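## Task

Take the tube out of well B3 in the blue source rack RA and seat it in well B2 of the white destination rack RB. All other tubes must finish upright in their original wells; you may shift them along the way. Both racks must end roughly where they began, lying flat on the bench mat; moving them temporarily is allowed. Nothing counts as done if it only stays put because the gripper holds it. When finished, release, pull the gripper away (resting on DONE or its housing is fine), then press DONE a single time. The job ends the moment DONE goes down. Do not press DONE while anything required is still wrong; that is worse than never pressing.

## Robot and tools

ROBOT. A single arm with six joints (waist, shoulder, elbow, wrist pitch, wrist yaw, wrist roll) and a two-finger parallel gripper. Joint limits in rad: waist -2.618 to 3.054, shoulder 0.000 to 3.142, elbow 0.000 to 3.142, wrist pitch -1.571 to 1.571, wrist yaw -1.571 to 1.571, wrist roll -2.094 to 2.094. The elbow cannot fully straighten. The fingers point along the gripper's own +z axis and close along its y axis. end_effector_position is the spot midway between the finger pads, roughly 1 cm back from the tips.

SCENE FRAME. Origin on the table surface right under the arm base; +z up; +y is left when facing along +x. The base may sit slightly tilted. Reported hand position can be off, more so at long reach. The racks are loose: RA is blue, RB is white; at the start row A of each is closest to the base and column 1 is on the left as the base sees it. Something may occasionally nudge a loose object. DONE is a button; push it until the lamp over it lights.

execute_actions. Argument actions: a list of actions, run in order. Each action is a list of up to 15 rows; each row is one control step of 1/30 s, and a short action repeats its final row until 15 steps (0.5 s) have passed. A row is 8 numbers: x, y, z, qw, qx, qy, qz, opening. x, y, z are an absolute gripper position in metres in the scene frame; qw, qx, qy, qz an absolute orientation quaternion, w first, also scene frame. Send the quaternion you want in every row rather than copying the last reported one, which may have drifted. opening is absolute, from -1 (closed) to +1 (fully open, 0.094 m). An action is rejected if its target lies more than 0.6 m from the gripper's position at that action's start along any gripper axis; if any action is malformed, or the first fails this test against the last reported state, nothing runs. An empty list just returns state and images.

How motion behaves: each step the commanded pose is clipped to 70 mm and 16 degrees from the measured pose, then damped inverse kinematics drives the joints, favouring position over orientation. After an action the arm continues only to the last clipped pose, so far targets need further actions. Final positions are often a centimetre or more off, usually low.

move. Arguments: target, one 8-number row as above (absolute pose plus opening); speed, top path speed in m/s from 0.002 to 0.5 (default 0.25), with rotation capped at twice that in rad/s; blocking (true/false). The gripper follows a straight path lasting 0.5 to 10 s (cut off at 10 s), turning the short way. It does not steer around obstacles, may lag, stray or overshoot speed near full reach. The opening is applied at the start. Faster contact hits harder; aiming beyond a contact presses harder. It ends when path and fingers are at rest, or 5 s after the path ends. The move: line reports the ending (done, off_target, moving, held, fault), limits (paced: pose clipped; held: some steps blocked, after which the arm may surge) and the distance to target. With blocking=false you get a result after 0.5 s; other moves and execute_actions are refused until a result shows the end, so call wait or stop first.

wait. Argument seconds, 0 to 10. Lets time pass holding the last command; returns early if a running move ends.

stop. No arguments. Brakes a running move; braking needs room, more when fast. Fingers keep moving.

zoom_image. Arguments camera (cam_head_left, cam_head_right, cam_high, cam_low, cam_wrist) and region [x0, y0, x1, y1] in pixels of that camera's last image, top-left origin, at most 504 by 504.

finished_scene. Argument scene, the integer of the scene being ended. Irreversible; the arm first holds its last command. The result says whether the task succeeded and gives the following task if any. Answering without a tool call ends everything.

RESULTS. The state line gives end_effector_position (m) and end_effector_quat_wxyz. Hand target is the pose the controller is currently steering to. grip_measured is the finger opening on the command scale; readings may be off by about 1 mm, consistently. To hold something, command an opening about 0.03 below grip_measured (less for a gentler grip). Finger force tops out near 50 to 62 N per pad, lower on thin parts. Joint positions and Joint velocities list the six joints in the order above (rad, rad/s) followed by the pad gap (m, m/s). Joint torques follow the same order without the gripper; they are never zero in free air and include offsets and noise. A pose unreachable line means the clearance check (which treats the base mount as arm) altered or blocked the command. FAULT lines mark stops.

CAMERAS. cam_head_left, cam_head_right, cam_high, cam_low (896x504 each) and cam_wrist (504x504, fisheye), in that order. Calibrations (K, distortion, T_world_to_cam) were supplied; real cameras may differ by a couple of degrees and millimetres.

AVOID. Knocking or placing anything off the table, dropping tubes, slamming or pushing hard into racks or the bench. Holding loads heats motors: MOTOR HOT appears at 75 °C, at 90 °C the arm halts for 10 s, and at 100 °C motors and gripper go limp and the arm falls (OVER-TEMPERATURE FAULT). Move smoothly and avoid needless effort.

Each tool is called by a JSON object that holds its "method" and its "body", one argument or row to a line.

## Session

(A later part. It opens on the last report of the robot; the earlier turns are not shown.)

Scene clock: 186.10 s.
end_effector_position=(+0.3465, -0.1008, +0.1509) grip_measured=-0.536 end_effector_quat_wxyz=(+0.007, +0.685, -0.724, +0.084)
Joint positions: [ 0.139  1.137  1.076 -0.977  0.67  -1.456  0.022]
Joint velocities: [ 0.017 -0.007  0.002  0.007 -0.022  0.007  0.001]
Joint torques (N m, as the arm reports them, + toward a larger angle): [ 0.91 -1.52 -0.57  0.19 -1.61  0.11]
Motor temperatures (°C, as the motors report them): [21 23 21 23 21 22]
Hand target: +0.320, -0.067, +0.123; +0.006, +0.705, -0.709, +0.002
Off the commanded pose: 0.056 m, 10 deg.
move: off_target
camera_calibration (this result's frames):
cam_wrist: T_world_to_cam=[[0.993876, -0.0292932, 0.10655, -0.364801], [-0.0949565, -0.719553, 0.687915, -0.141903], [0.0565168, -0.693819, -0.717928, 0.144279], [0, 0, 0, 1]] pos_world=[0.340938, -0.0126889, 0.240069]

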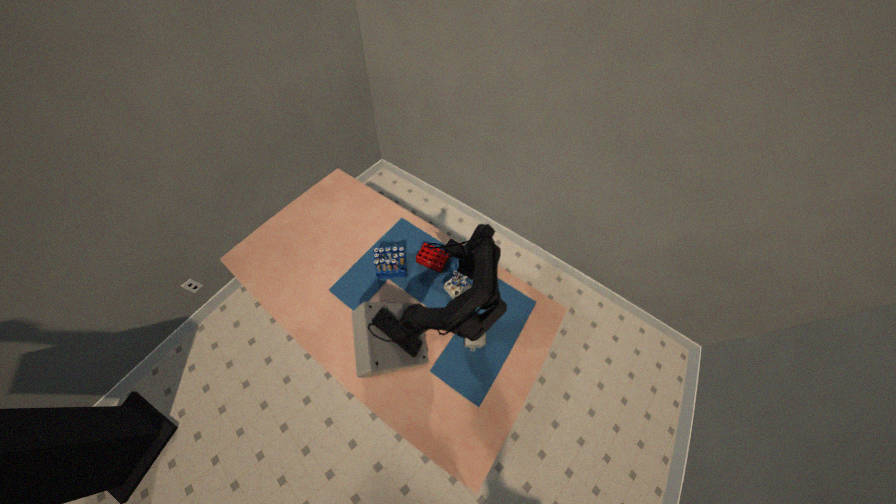

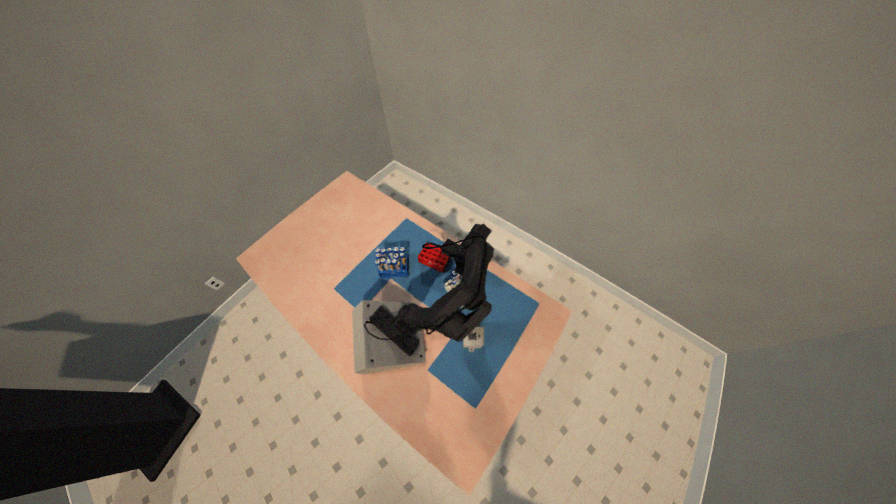

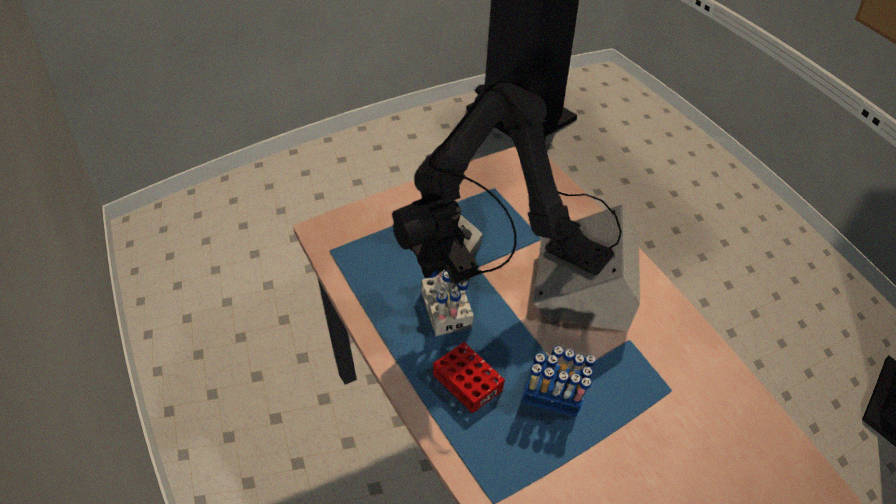

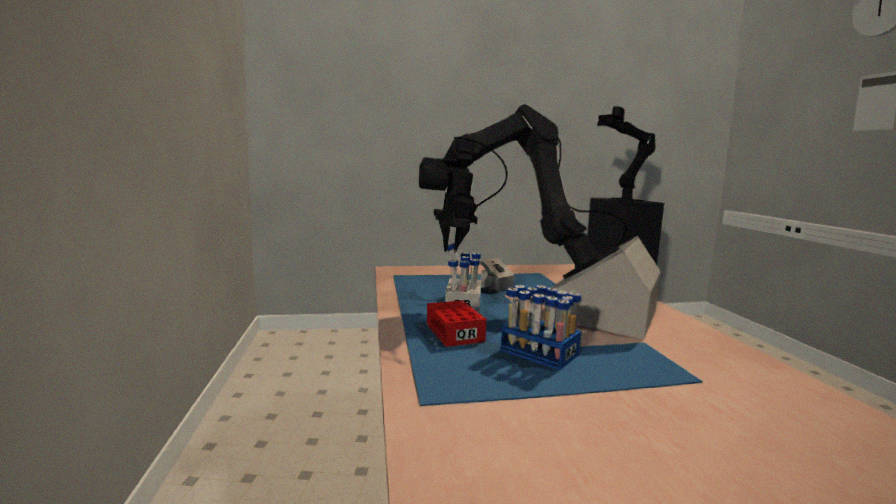

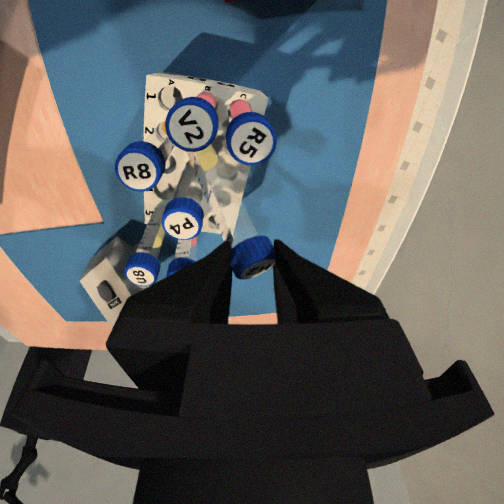

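{"method": "move", "body": {
  "target": [0.318,-0.058,0.172,0,0.707,-0.707,0,-0.63],
  "speed": 0.02
}}

{"method": "zoom_image", "body": {
  "camera": "cam_low",
  "region": [410,200,530,320]
}}

{"method": "zoom_image", "body": {
  "camera": "cam_high",
  "region": [400,230,520,350]
}}

Scene clock: 200.43 s.
end_effector_position=(+0.3147, -0.0622, +0.1645) grip_measured=-0.536 end_effector_quat_wxyz=(+0.009, +0.706, -0.708, +0.006)
Joint positions: [ 0.279  1.158  1.11  -1.195  0.599 -1.285  0.022]
Joint velocities: [ 0.007 -0.002  0.002 -0.007  0.051 -0.095 -0.002]
Joint torques (N m, as the arm reports them, + toward a larger angle): [ 3.09 -3.58  6.37 -0.03 -0.22  0.05]
Motor temperatures (°C, as the motors report them): [21 23 21 23 22 22]
Hand target: +0.319, -0.056, +0.171; -0.002, +0.707, -0.707, -0.001
Off the commanded pose: 0.009 m, 1 deg.
move: done
camera_calibration (this result's frames):
cam_wrist: T_world_to_cam=[[0.999828, 0.0164538, -0.00851187, -0.313563], [0.0182301, -0.792223, 0.60996, -0.153881], [0.00329287, -0.61001, -0.792387, 0.21688], [0, 0, 0, 1]] pos_world=[0.3156, 0.0155508, 0.263045]

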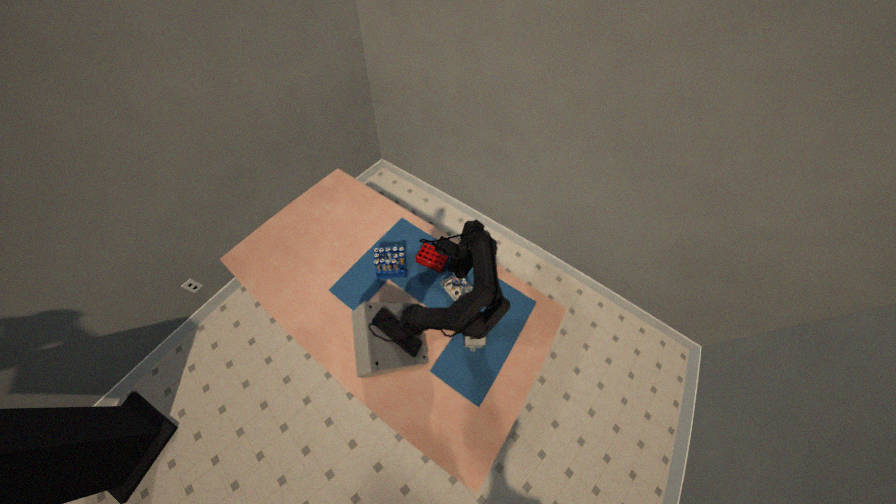

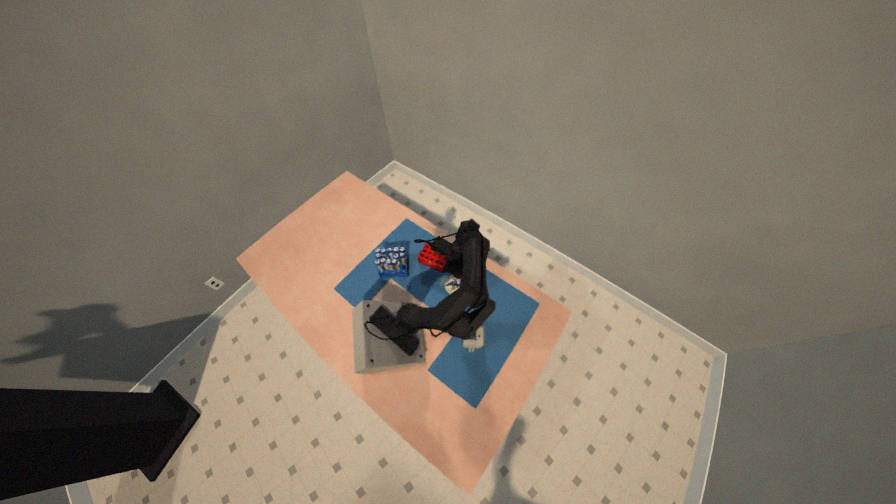

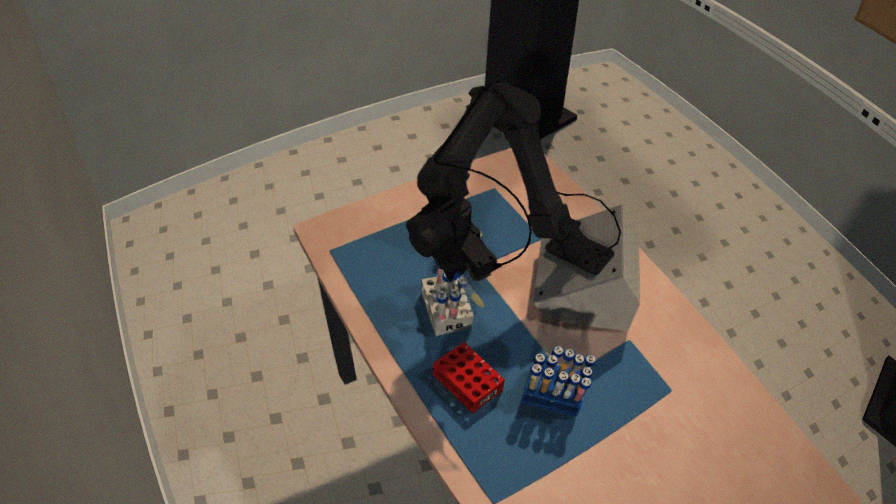

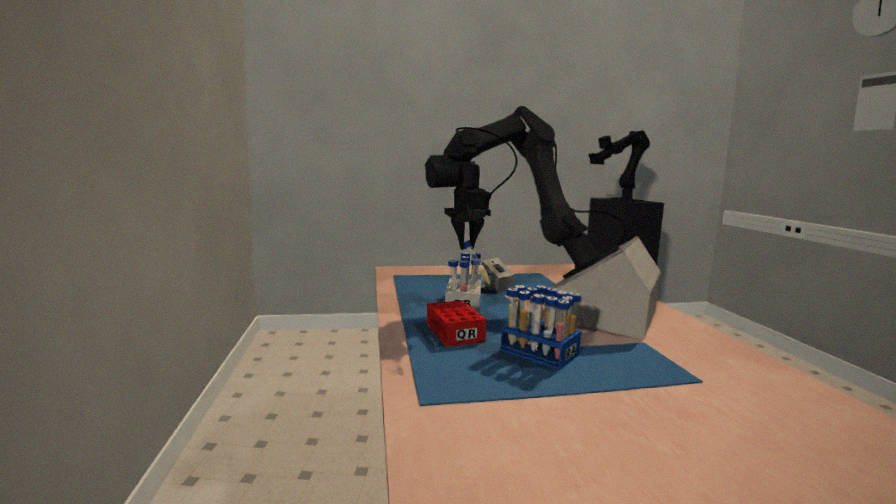

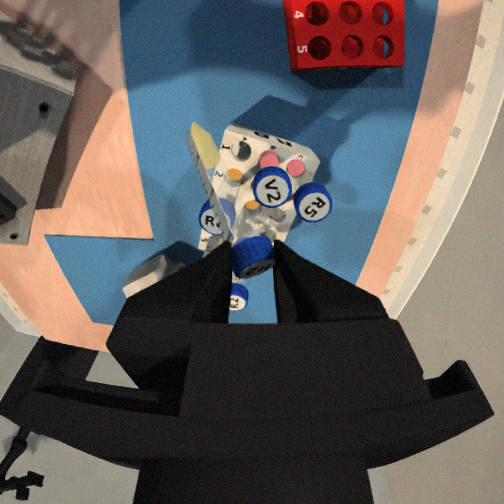

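Region (410, 200, 530, 320) of cam_low's 896x504 image, scaled by 4.200, with more detail than that image has.

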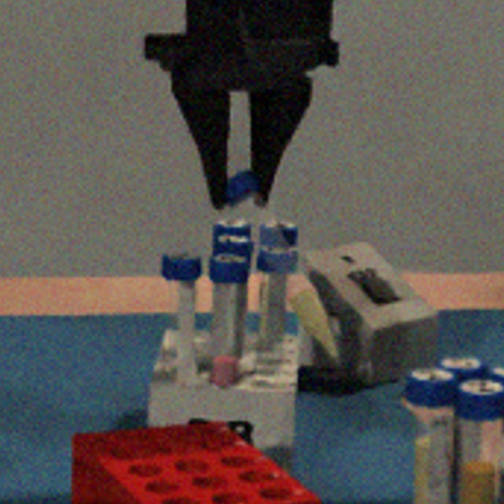

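Region (400, 230, 520, 350) of cam_high's 896x504 image, scaled by 4.200, with more detail than that image has.

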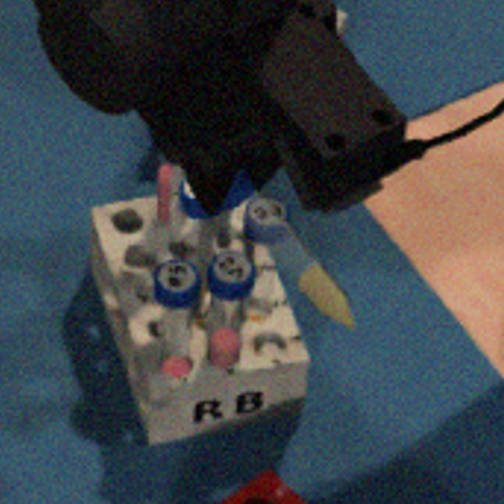

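{"method": "move", "body": {
  "target": [0.318,-0.058,0.26,0,0.707,-0.707,0,-0.63],
  "speed": 0.05
}}

{"method": "move", "body": {
  "target": [0.321,-0.064,0.26,0.013,0.679,-0.679,0.28,-0.63],
  "speed": 0.1
}}

{"method": "zoom_image", "body": {
  "camera": "cam_low",
  "region": [390,140,550,320]
}}

{"method": "zoom_image", "body": {
  "camera": "cam_high",
  "region": [380,190,540,350]
}}

Scene clock: 217.70 s.
end_effector_position=(+0.3168, -0.0559, +0.2469) grip_measured=-0.536 end_effector_quat_wxyz=(-0.039, +0.713, -0.700, +0.004)
Joint positions: [ 0.55   1.156  1.378 -1.544  0.638 -1.048  0.022]
Joint velocities: [-0.007  0.002 -0.022  0.007 -0.066  0.022 -0.001]
Joint torques (N m, as the arm reports them, + toward a larger angle): [ 2.85 -5.13  5.8   0.11 -0.22  0.07]
Motor temperatures (°C, as the motors report them): [21 23 21 22 21 22]
Hand target: +0.318, -0.057, +0.259; -0.064, +0.705, -0.706, -0.000
Off the commanded pose: 0.013 m, 5 deg.
joint sent to its limit — the command would take joint 4 (wrist pitch) past its lower limit, so that joint was sent only as far as its limit.
move: off_target
camera_calibration (this result's frames):
cam_wrist: T_world_to_cam=[[0.997651, 0.0350363, 0.0588576, -0.330002], [-0.00340843, -0.832823, 0.553529, -0.180675], [0.0684116, -0.55243, -0.830747, 0.277998], [0, 0, 0, 1]] pos_world=[0.309593, 0.0146666, 0.350378]

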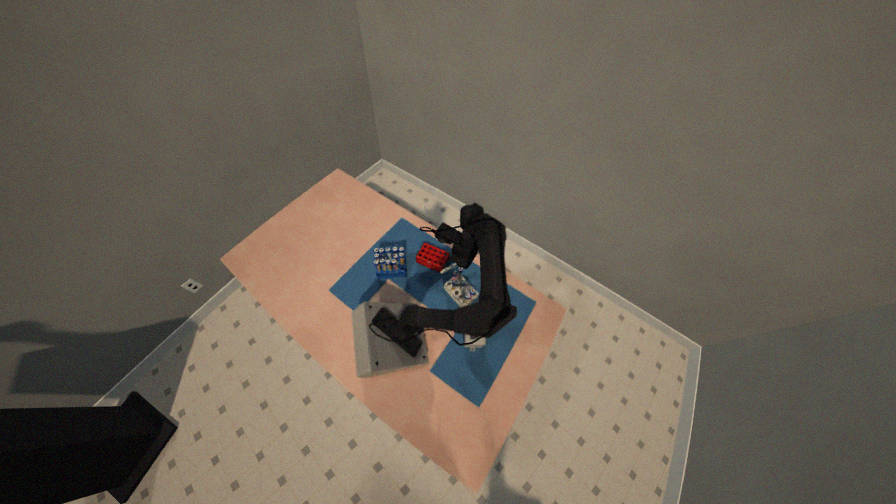

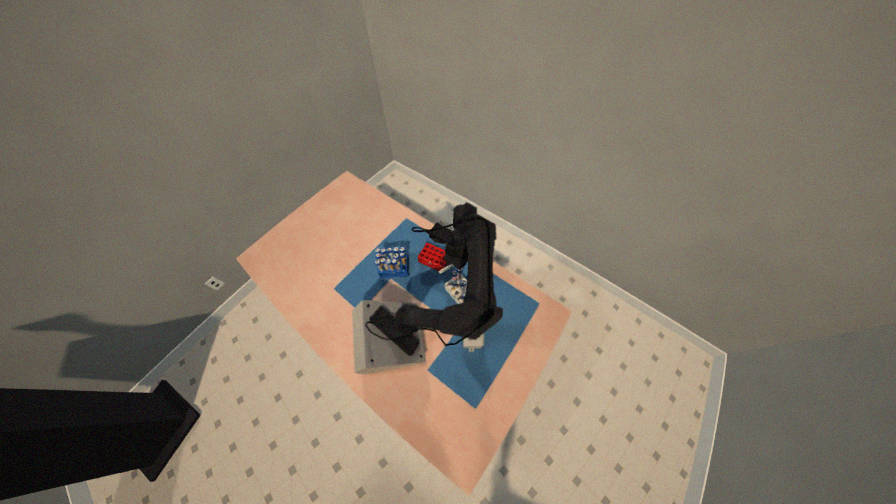

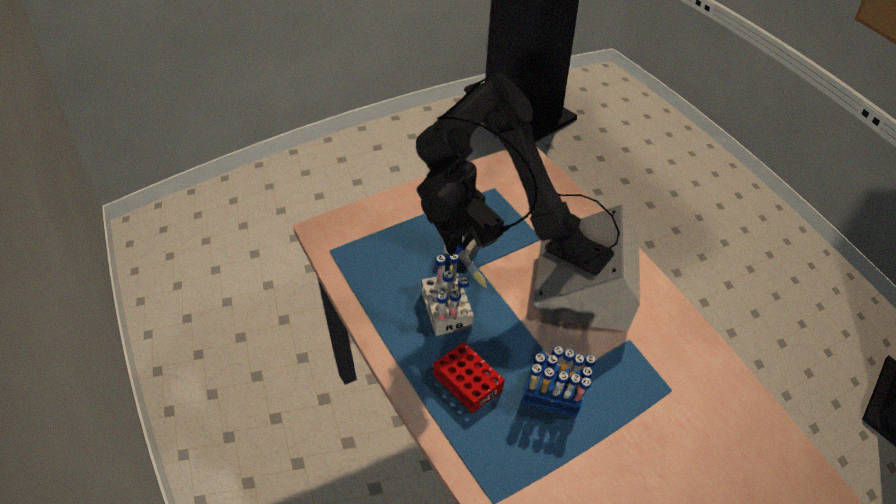

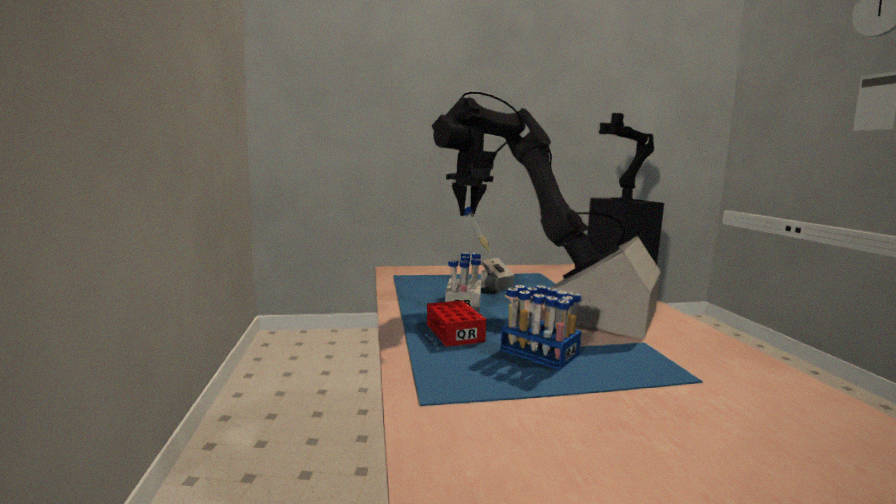

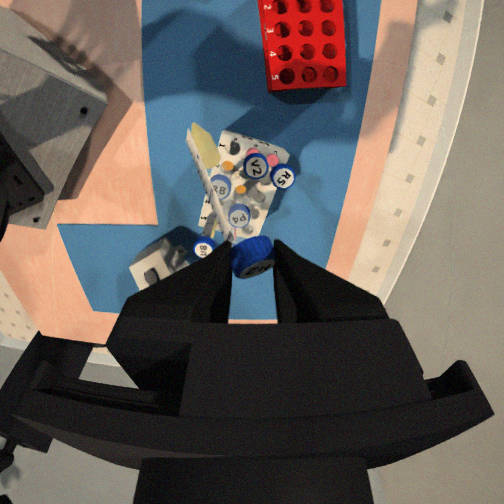

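Scene clock: 220.93 s.
end_effector_position=(+0.3214, -0.0604, +0.2552) grip_measured=-0.536 end_effector_quat_wxyz=(-0.080, +0.710, -0.657, +0.240)
Joint positions: [ 0.885  1.083  1.108 -1.547  1.158 -0.754  0.022]
Joint velocities: [-0.007 -0.012 -0.002 -0.037 -0.066 -0.007  0.001]
Joint torques (N m, as the arm reports them, + toward a larger angle): [ 2.69 -2.72  3.74  0.14  0.39  0.11]
Motor temperatures (°C, as the motors report them): [21 23 21 22 21 22]
Hand target: +0.320, -0.064, +0.259; -0.095, +0.702, -0.662, +0.243
Off the commanded pose: 0.006 m, 12 deg.
joint sent to its limit — the command would take joint 4 (wrist pitch) past its lower limit, so that joint was sent only as far as its limit.
move: off_target
camera_calibration (this result's frames):
cam_wrist: T_world_to_cam=[[0.895933, 0.141577, 0.421022, -0.388194], [-0.231184, -0.660725, 0.714141, -0.146351], [0.379285, -0.737156, -0.559235, 0.101734], [0, 0, 0, 1]] pos_world=[0.275376, 0.0332551, 0.324846]

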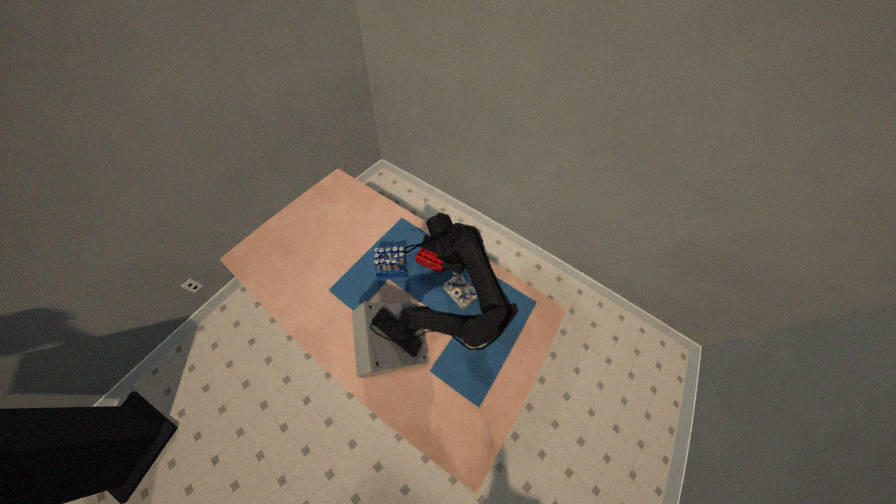

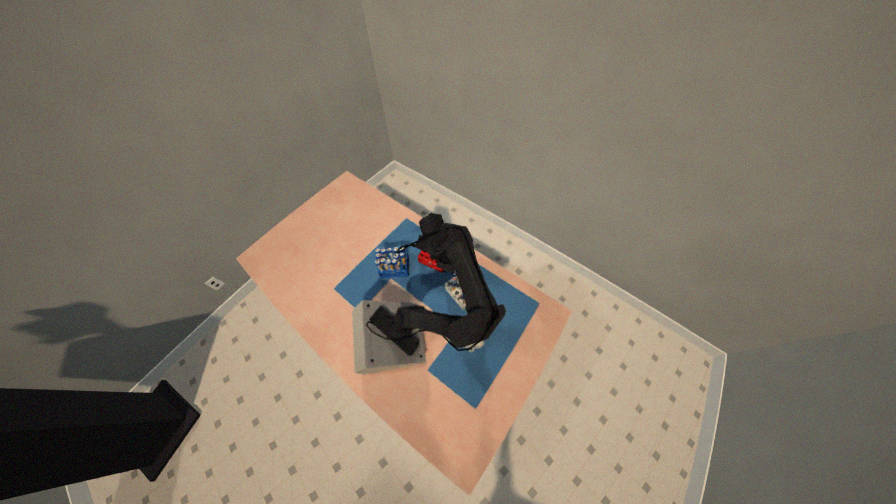

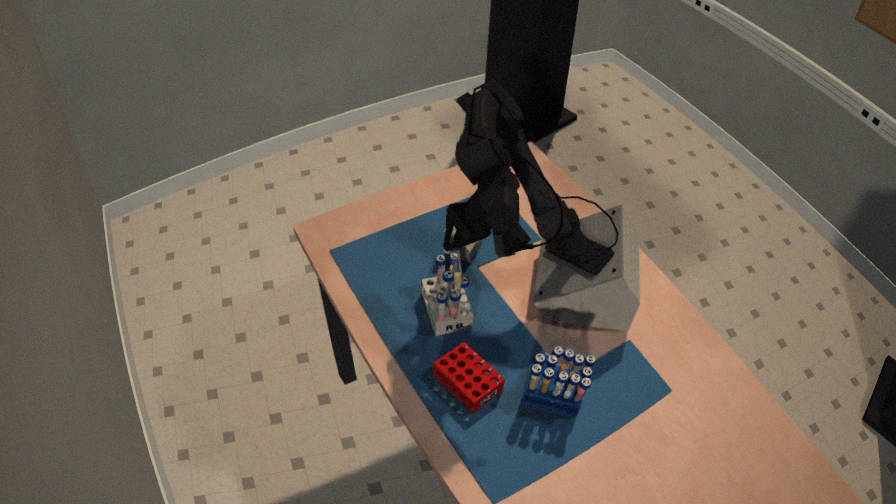

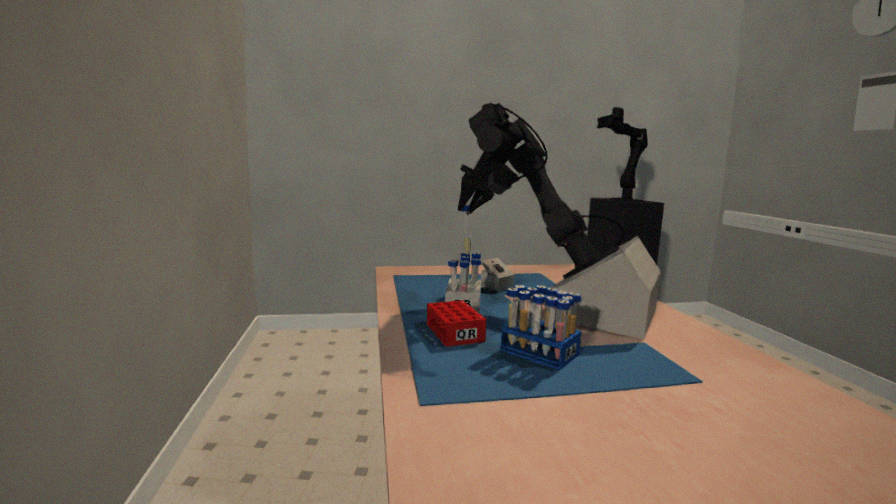

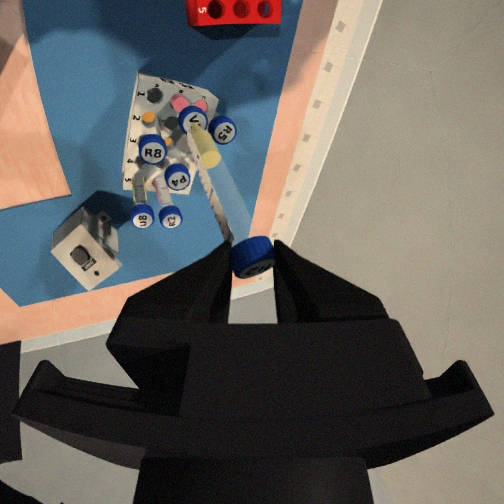

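Region (390, 140, 550, 320) of cam_low's 896x504 image, scaled by 2.800, with more detail than that image has.

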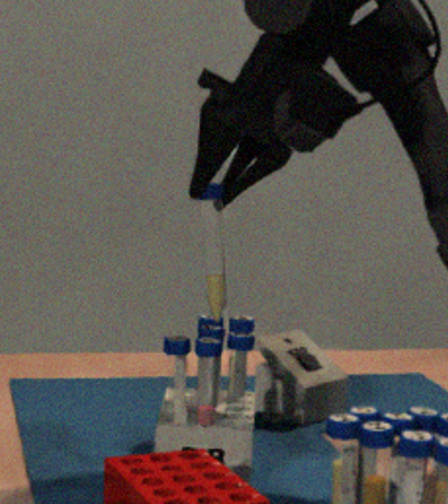

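Region (380, 190, 540, 350) of cam_high's 896x504 image, scaled by 3.150, with more detail than that image has.

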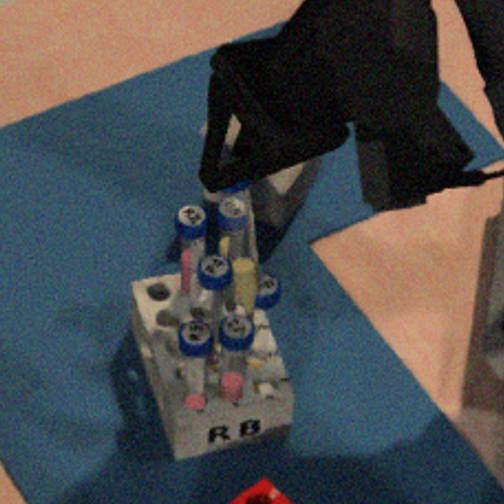

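{"method": "move", "body": {
  "target": [0.321,-0.07,0.2,0.013,0.679,-0.679,0.28,-0.63],
  "speed": 0.05
}}

Scene clock: 240.23 s.
end_effector_position=(+0.3184, -0.0721, +0.2018) grip_measured=-0.536 end_effector_quat_wxyz=(+0.012, +0.679, -0.680, +0.278)
Joint positions: [ 0.679  1.153  0.946 -1.336  1.224 -0.788  0.022]
Joint velocities: [-0.017 -0.012 -0.007  0.022  0.037 -0.022  0.   ]
Joint torques (N m, as the arm reports them, + toward a larger angle): [ 1.47 -0.85  3.75  0.22  0.46 -0.05]
Motor temperatures (°C, as the motors report them): [21 23 21 23 21 22]
Hand target: +0.321, -0.071, +0.200; +0.014, +0.679, -0.677, +0.284
Off the commanded pose: 0.004 m, 0 deg.
move: done
camera_calibration (this result's frames):
cam_wrist: T_world_to_cam=[[0.931634, 0.0919259, 0.35158, -0.362291], [-0.261416, -0.502511, 0.824102, -0.117788], [0.252429, -0.85967, -0.444125, 0.0727373], [0, 0, 0, 1]] pos_world=[0.28837, 0.0366442, 0.256748]

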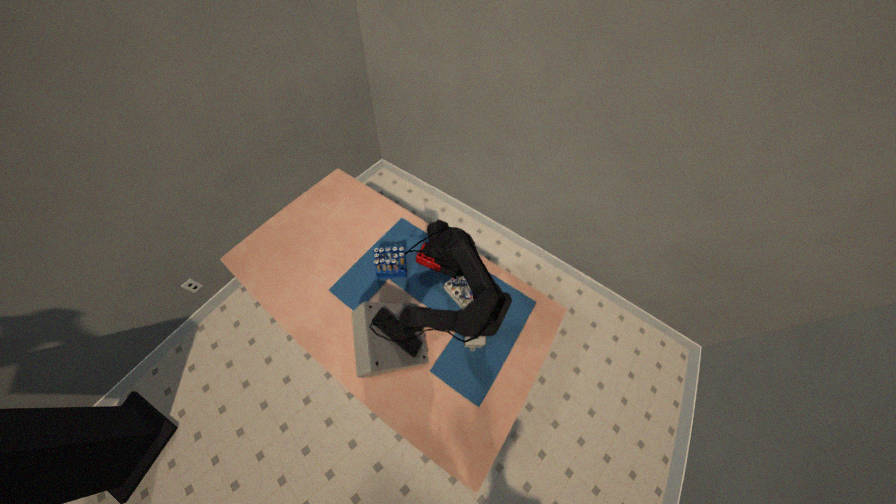

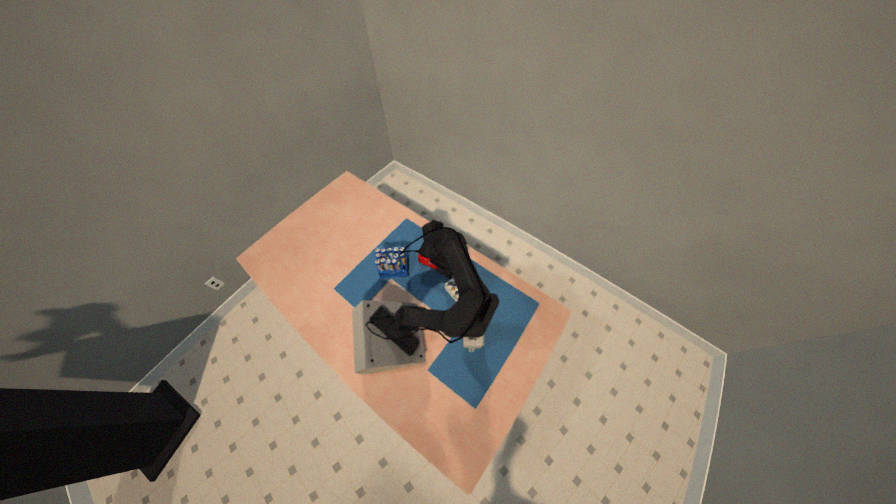

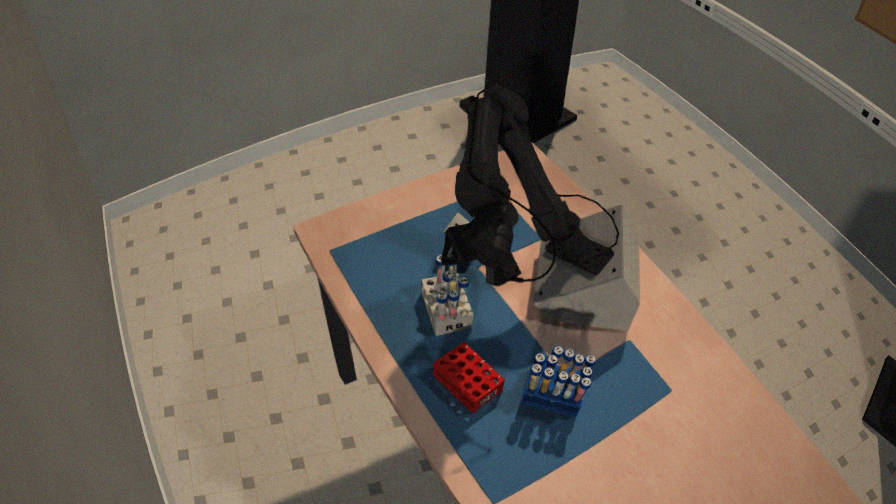

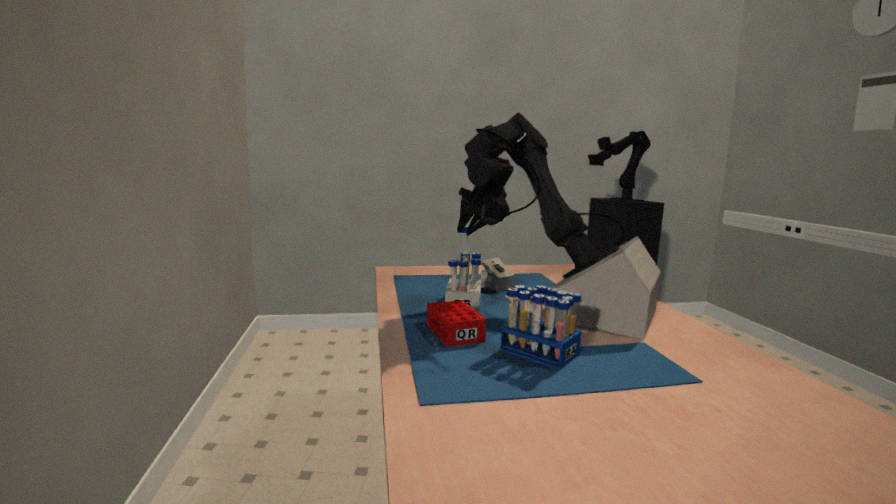

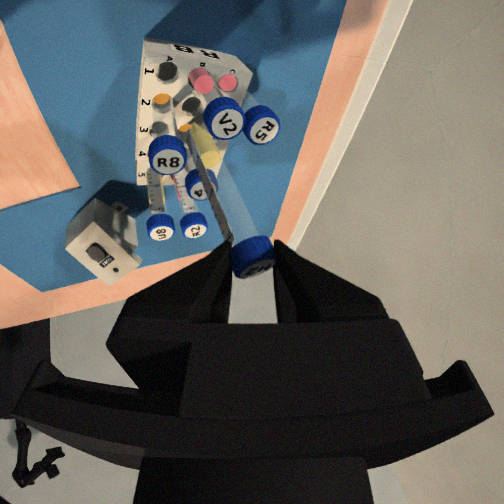

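{"method": "move", "body": {
  "target": [0.322,-0.058,0.183,0.013,0.679,-0.679,0.28,-0.63],
  "speed": 0.02
}}

{"method": "zoom_image", "body": {
  "camera": "cam_wrist",
  "region": [120,30,320,230]
}}

{"method": "zoom_image", "body": {
  "camera": "cam_high",
  "region": [390,230,510,340]
}}

Scene clock: 247.83 s.
end_effector_position=(+0.3203, -0.0615, +0.1858) grip_measured=-0.536 end_effector_quat_wxyz=(+0.014, +0.679, -0.679, +0.279)
Joint positions: [ 0.652  1.178  0.896 -1.199  1.225 -0.856  0.022]
Joint velocities: [-0.002 -0.017  0.017 -0.022 -0.007  0.022 -0.   ]
Joint torques (N m, as the arm reports them, + toward a larger angle): [ 1.53 -1.29  3.81  0.31  0.37 -0.03]
Motor temperatures (°C, as the motors report them): [21 23 21 23 21 22]
Hand target: +0.322, -0.058, +0.183; +0.014, +0.679, -0.679, +0.280
Off the commanded pose: 0.005 m, 0 deg.
move: done
camera_calibration (this result's frames):
cam_wrist: T_world_to_cam=[[0.932325, 0.0934121, 0.349347, -0.359168], [-0.259965, -0.498401, 0.827052, -0.0995612], [0.251372, -0.8619, -0.440388, 0.0737609], [0, 0, 0, 1]] pos_world=[0.290438, 0.0475038, 0.2403]

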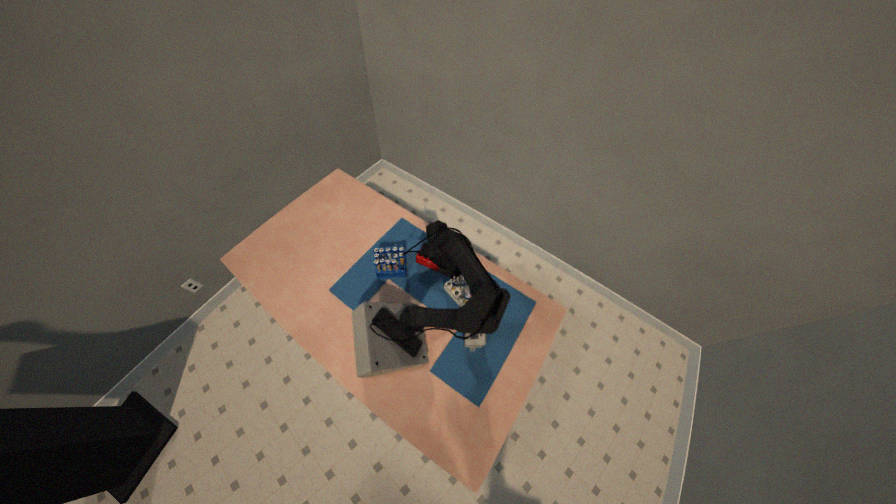

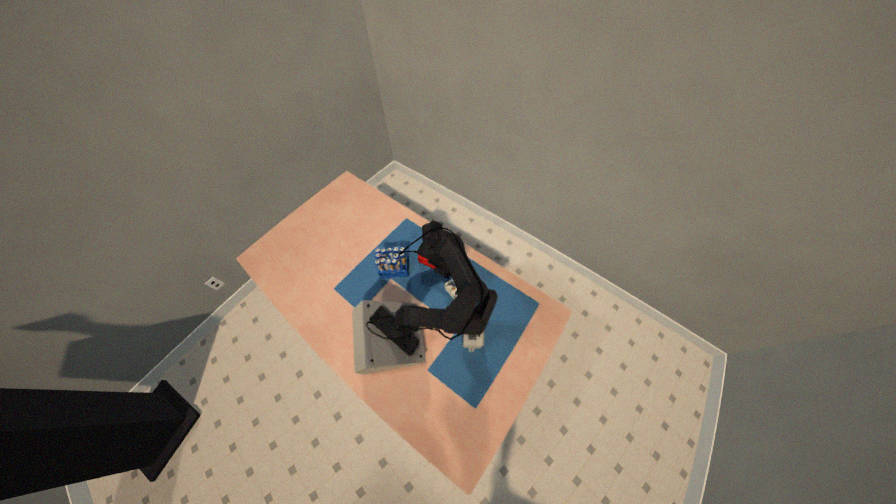

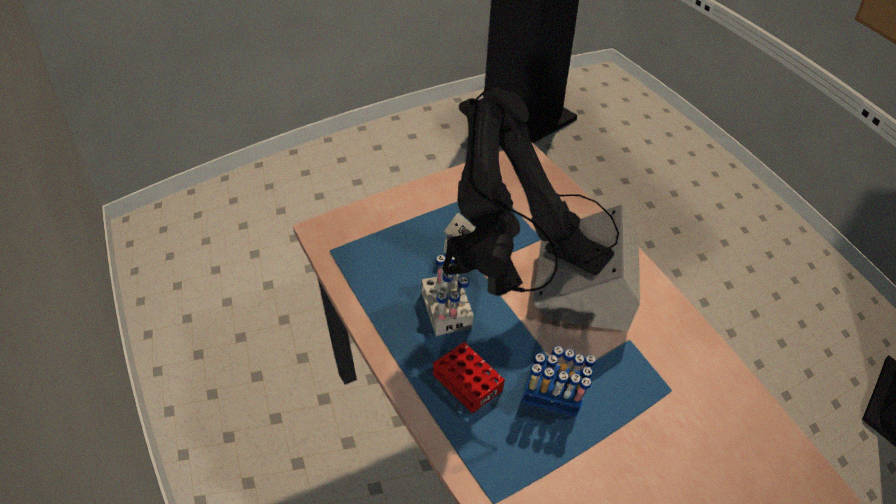

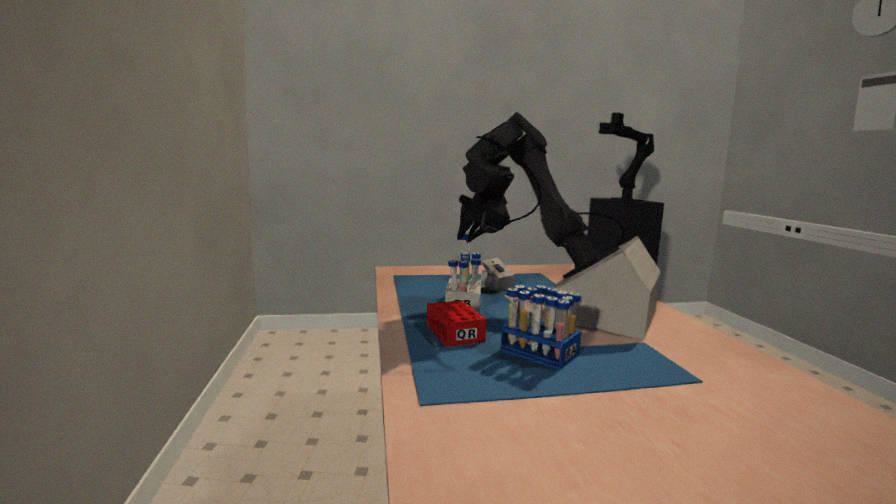

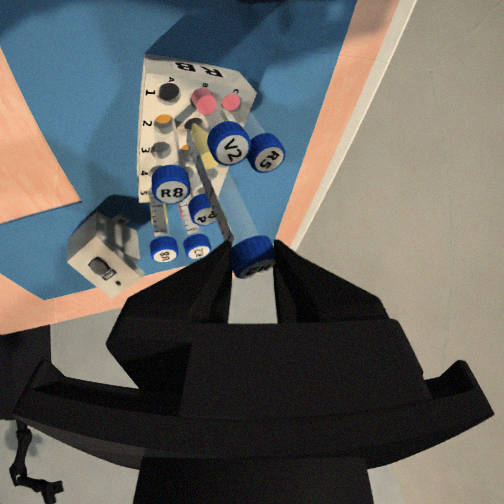

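Region (120, 30, 320, 230) of cam_wrist's 504x504 image, scaled by 2.520, with more detail than that image has.

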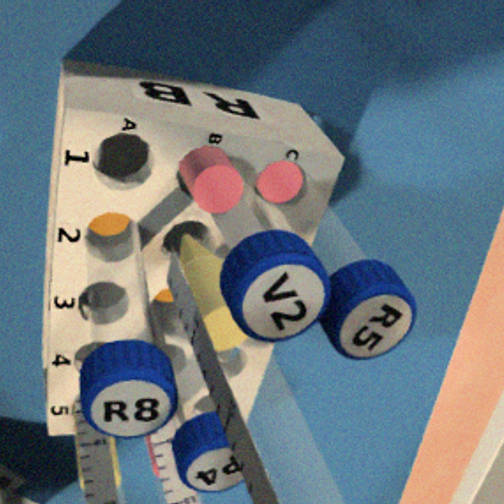

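Region (390, 230, 510, 340) of cam_high's 896x504 image, scaled by 4.200, with more detail than that image has; it fills the top 462 rows of this view, and the rest is white.

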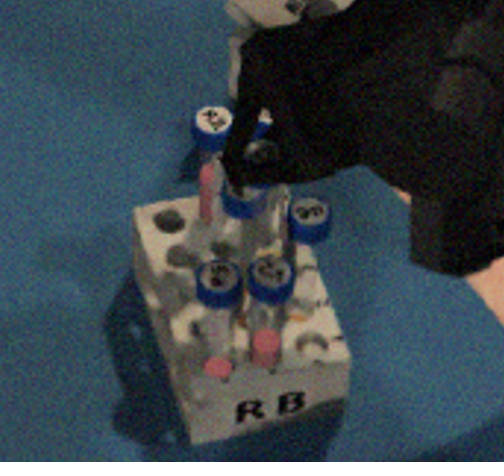

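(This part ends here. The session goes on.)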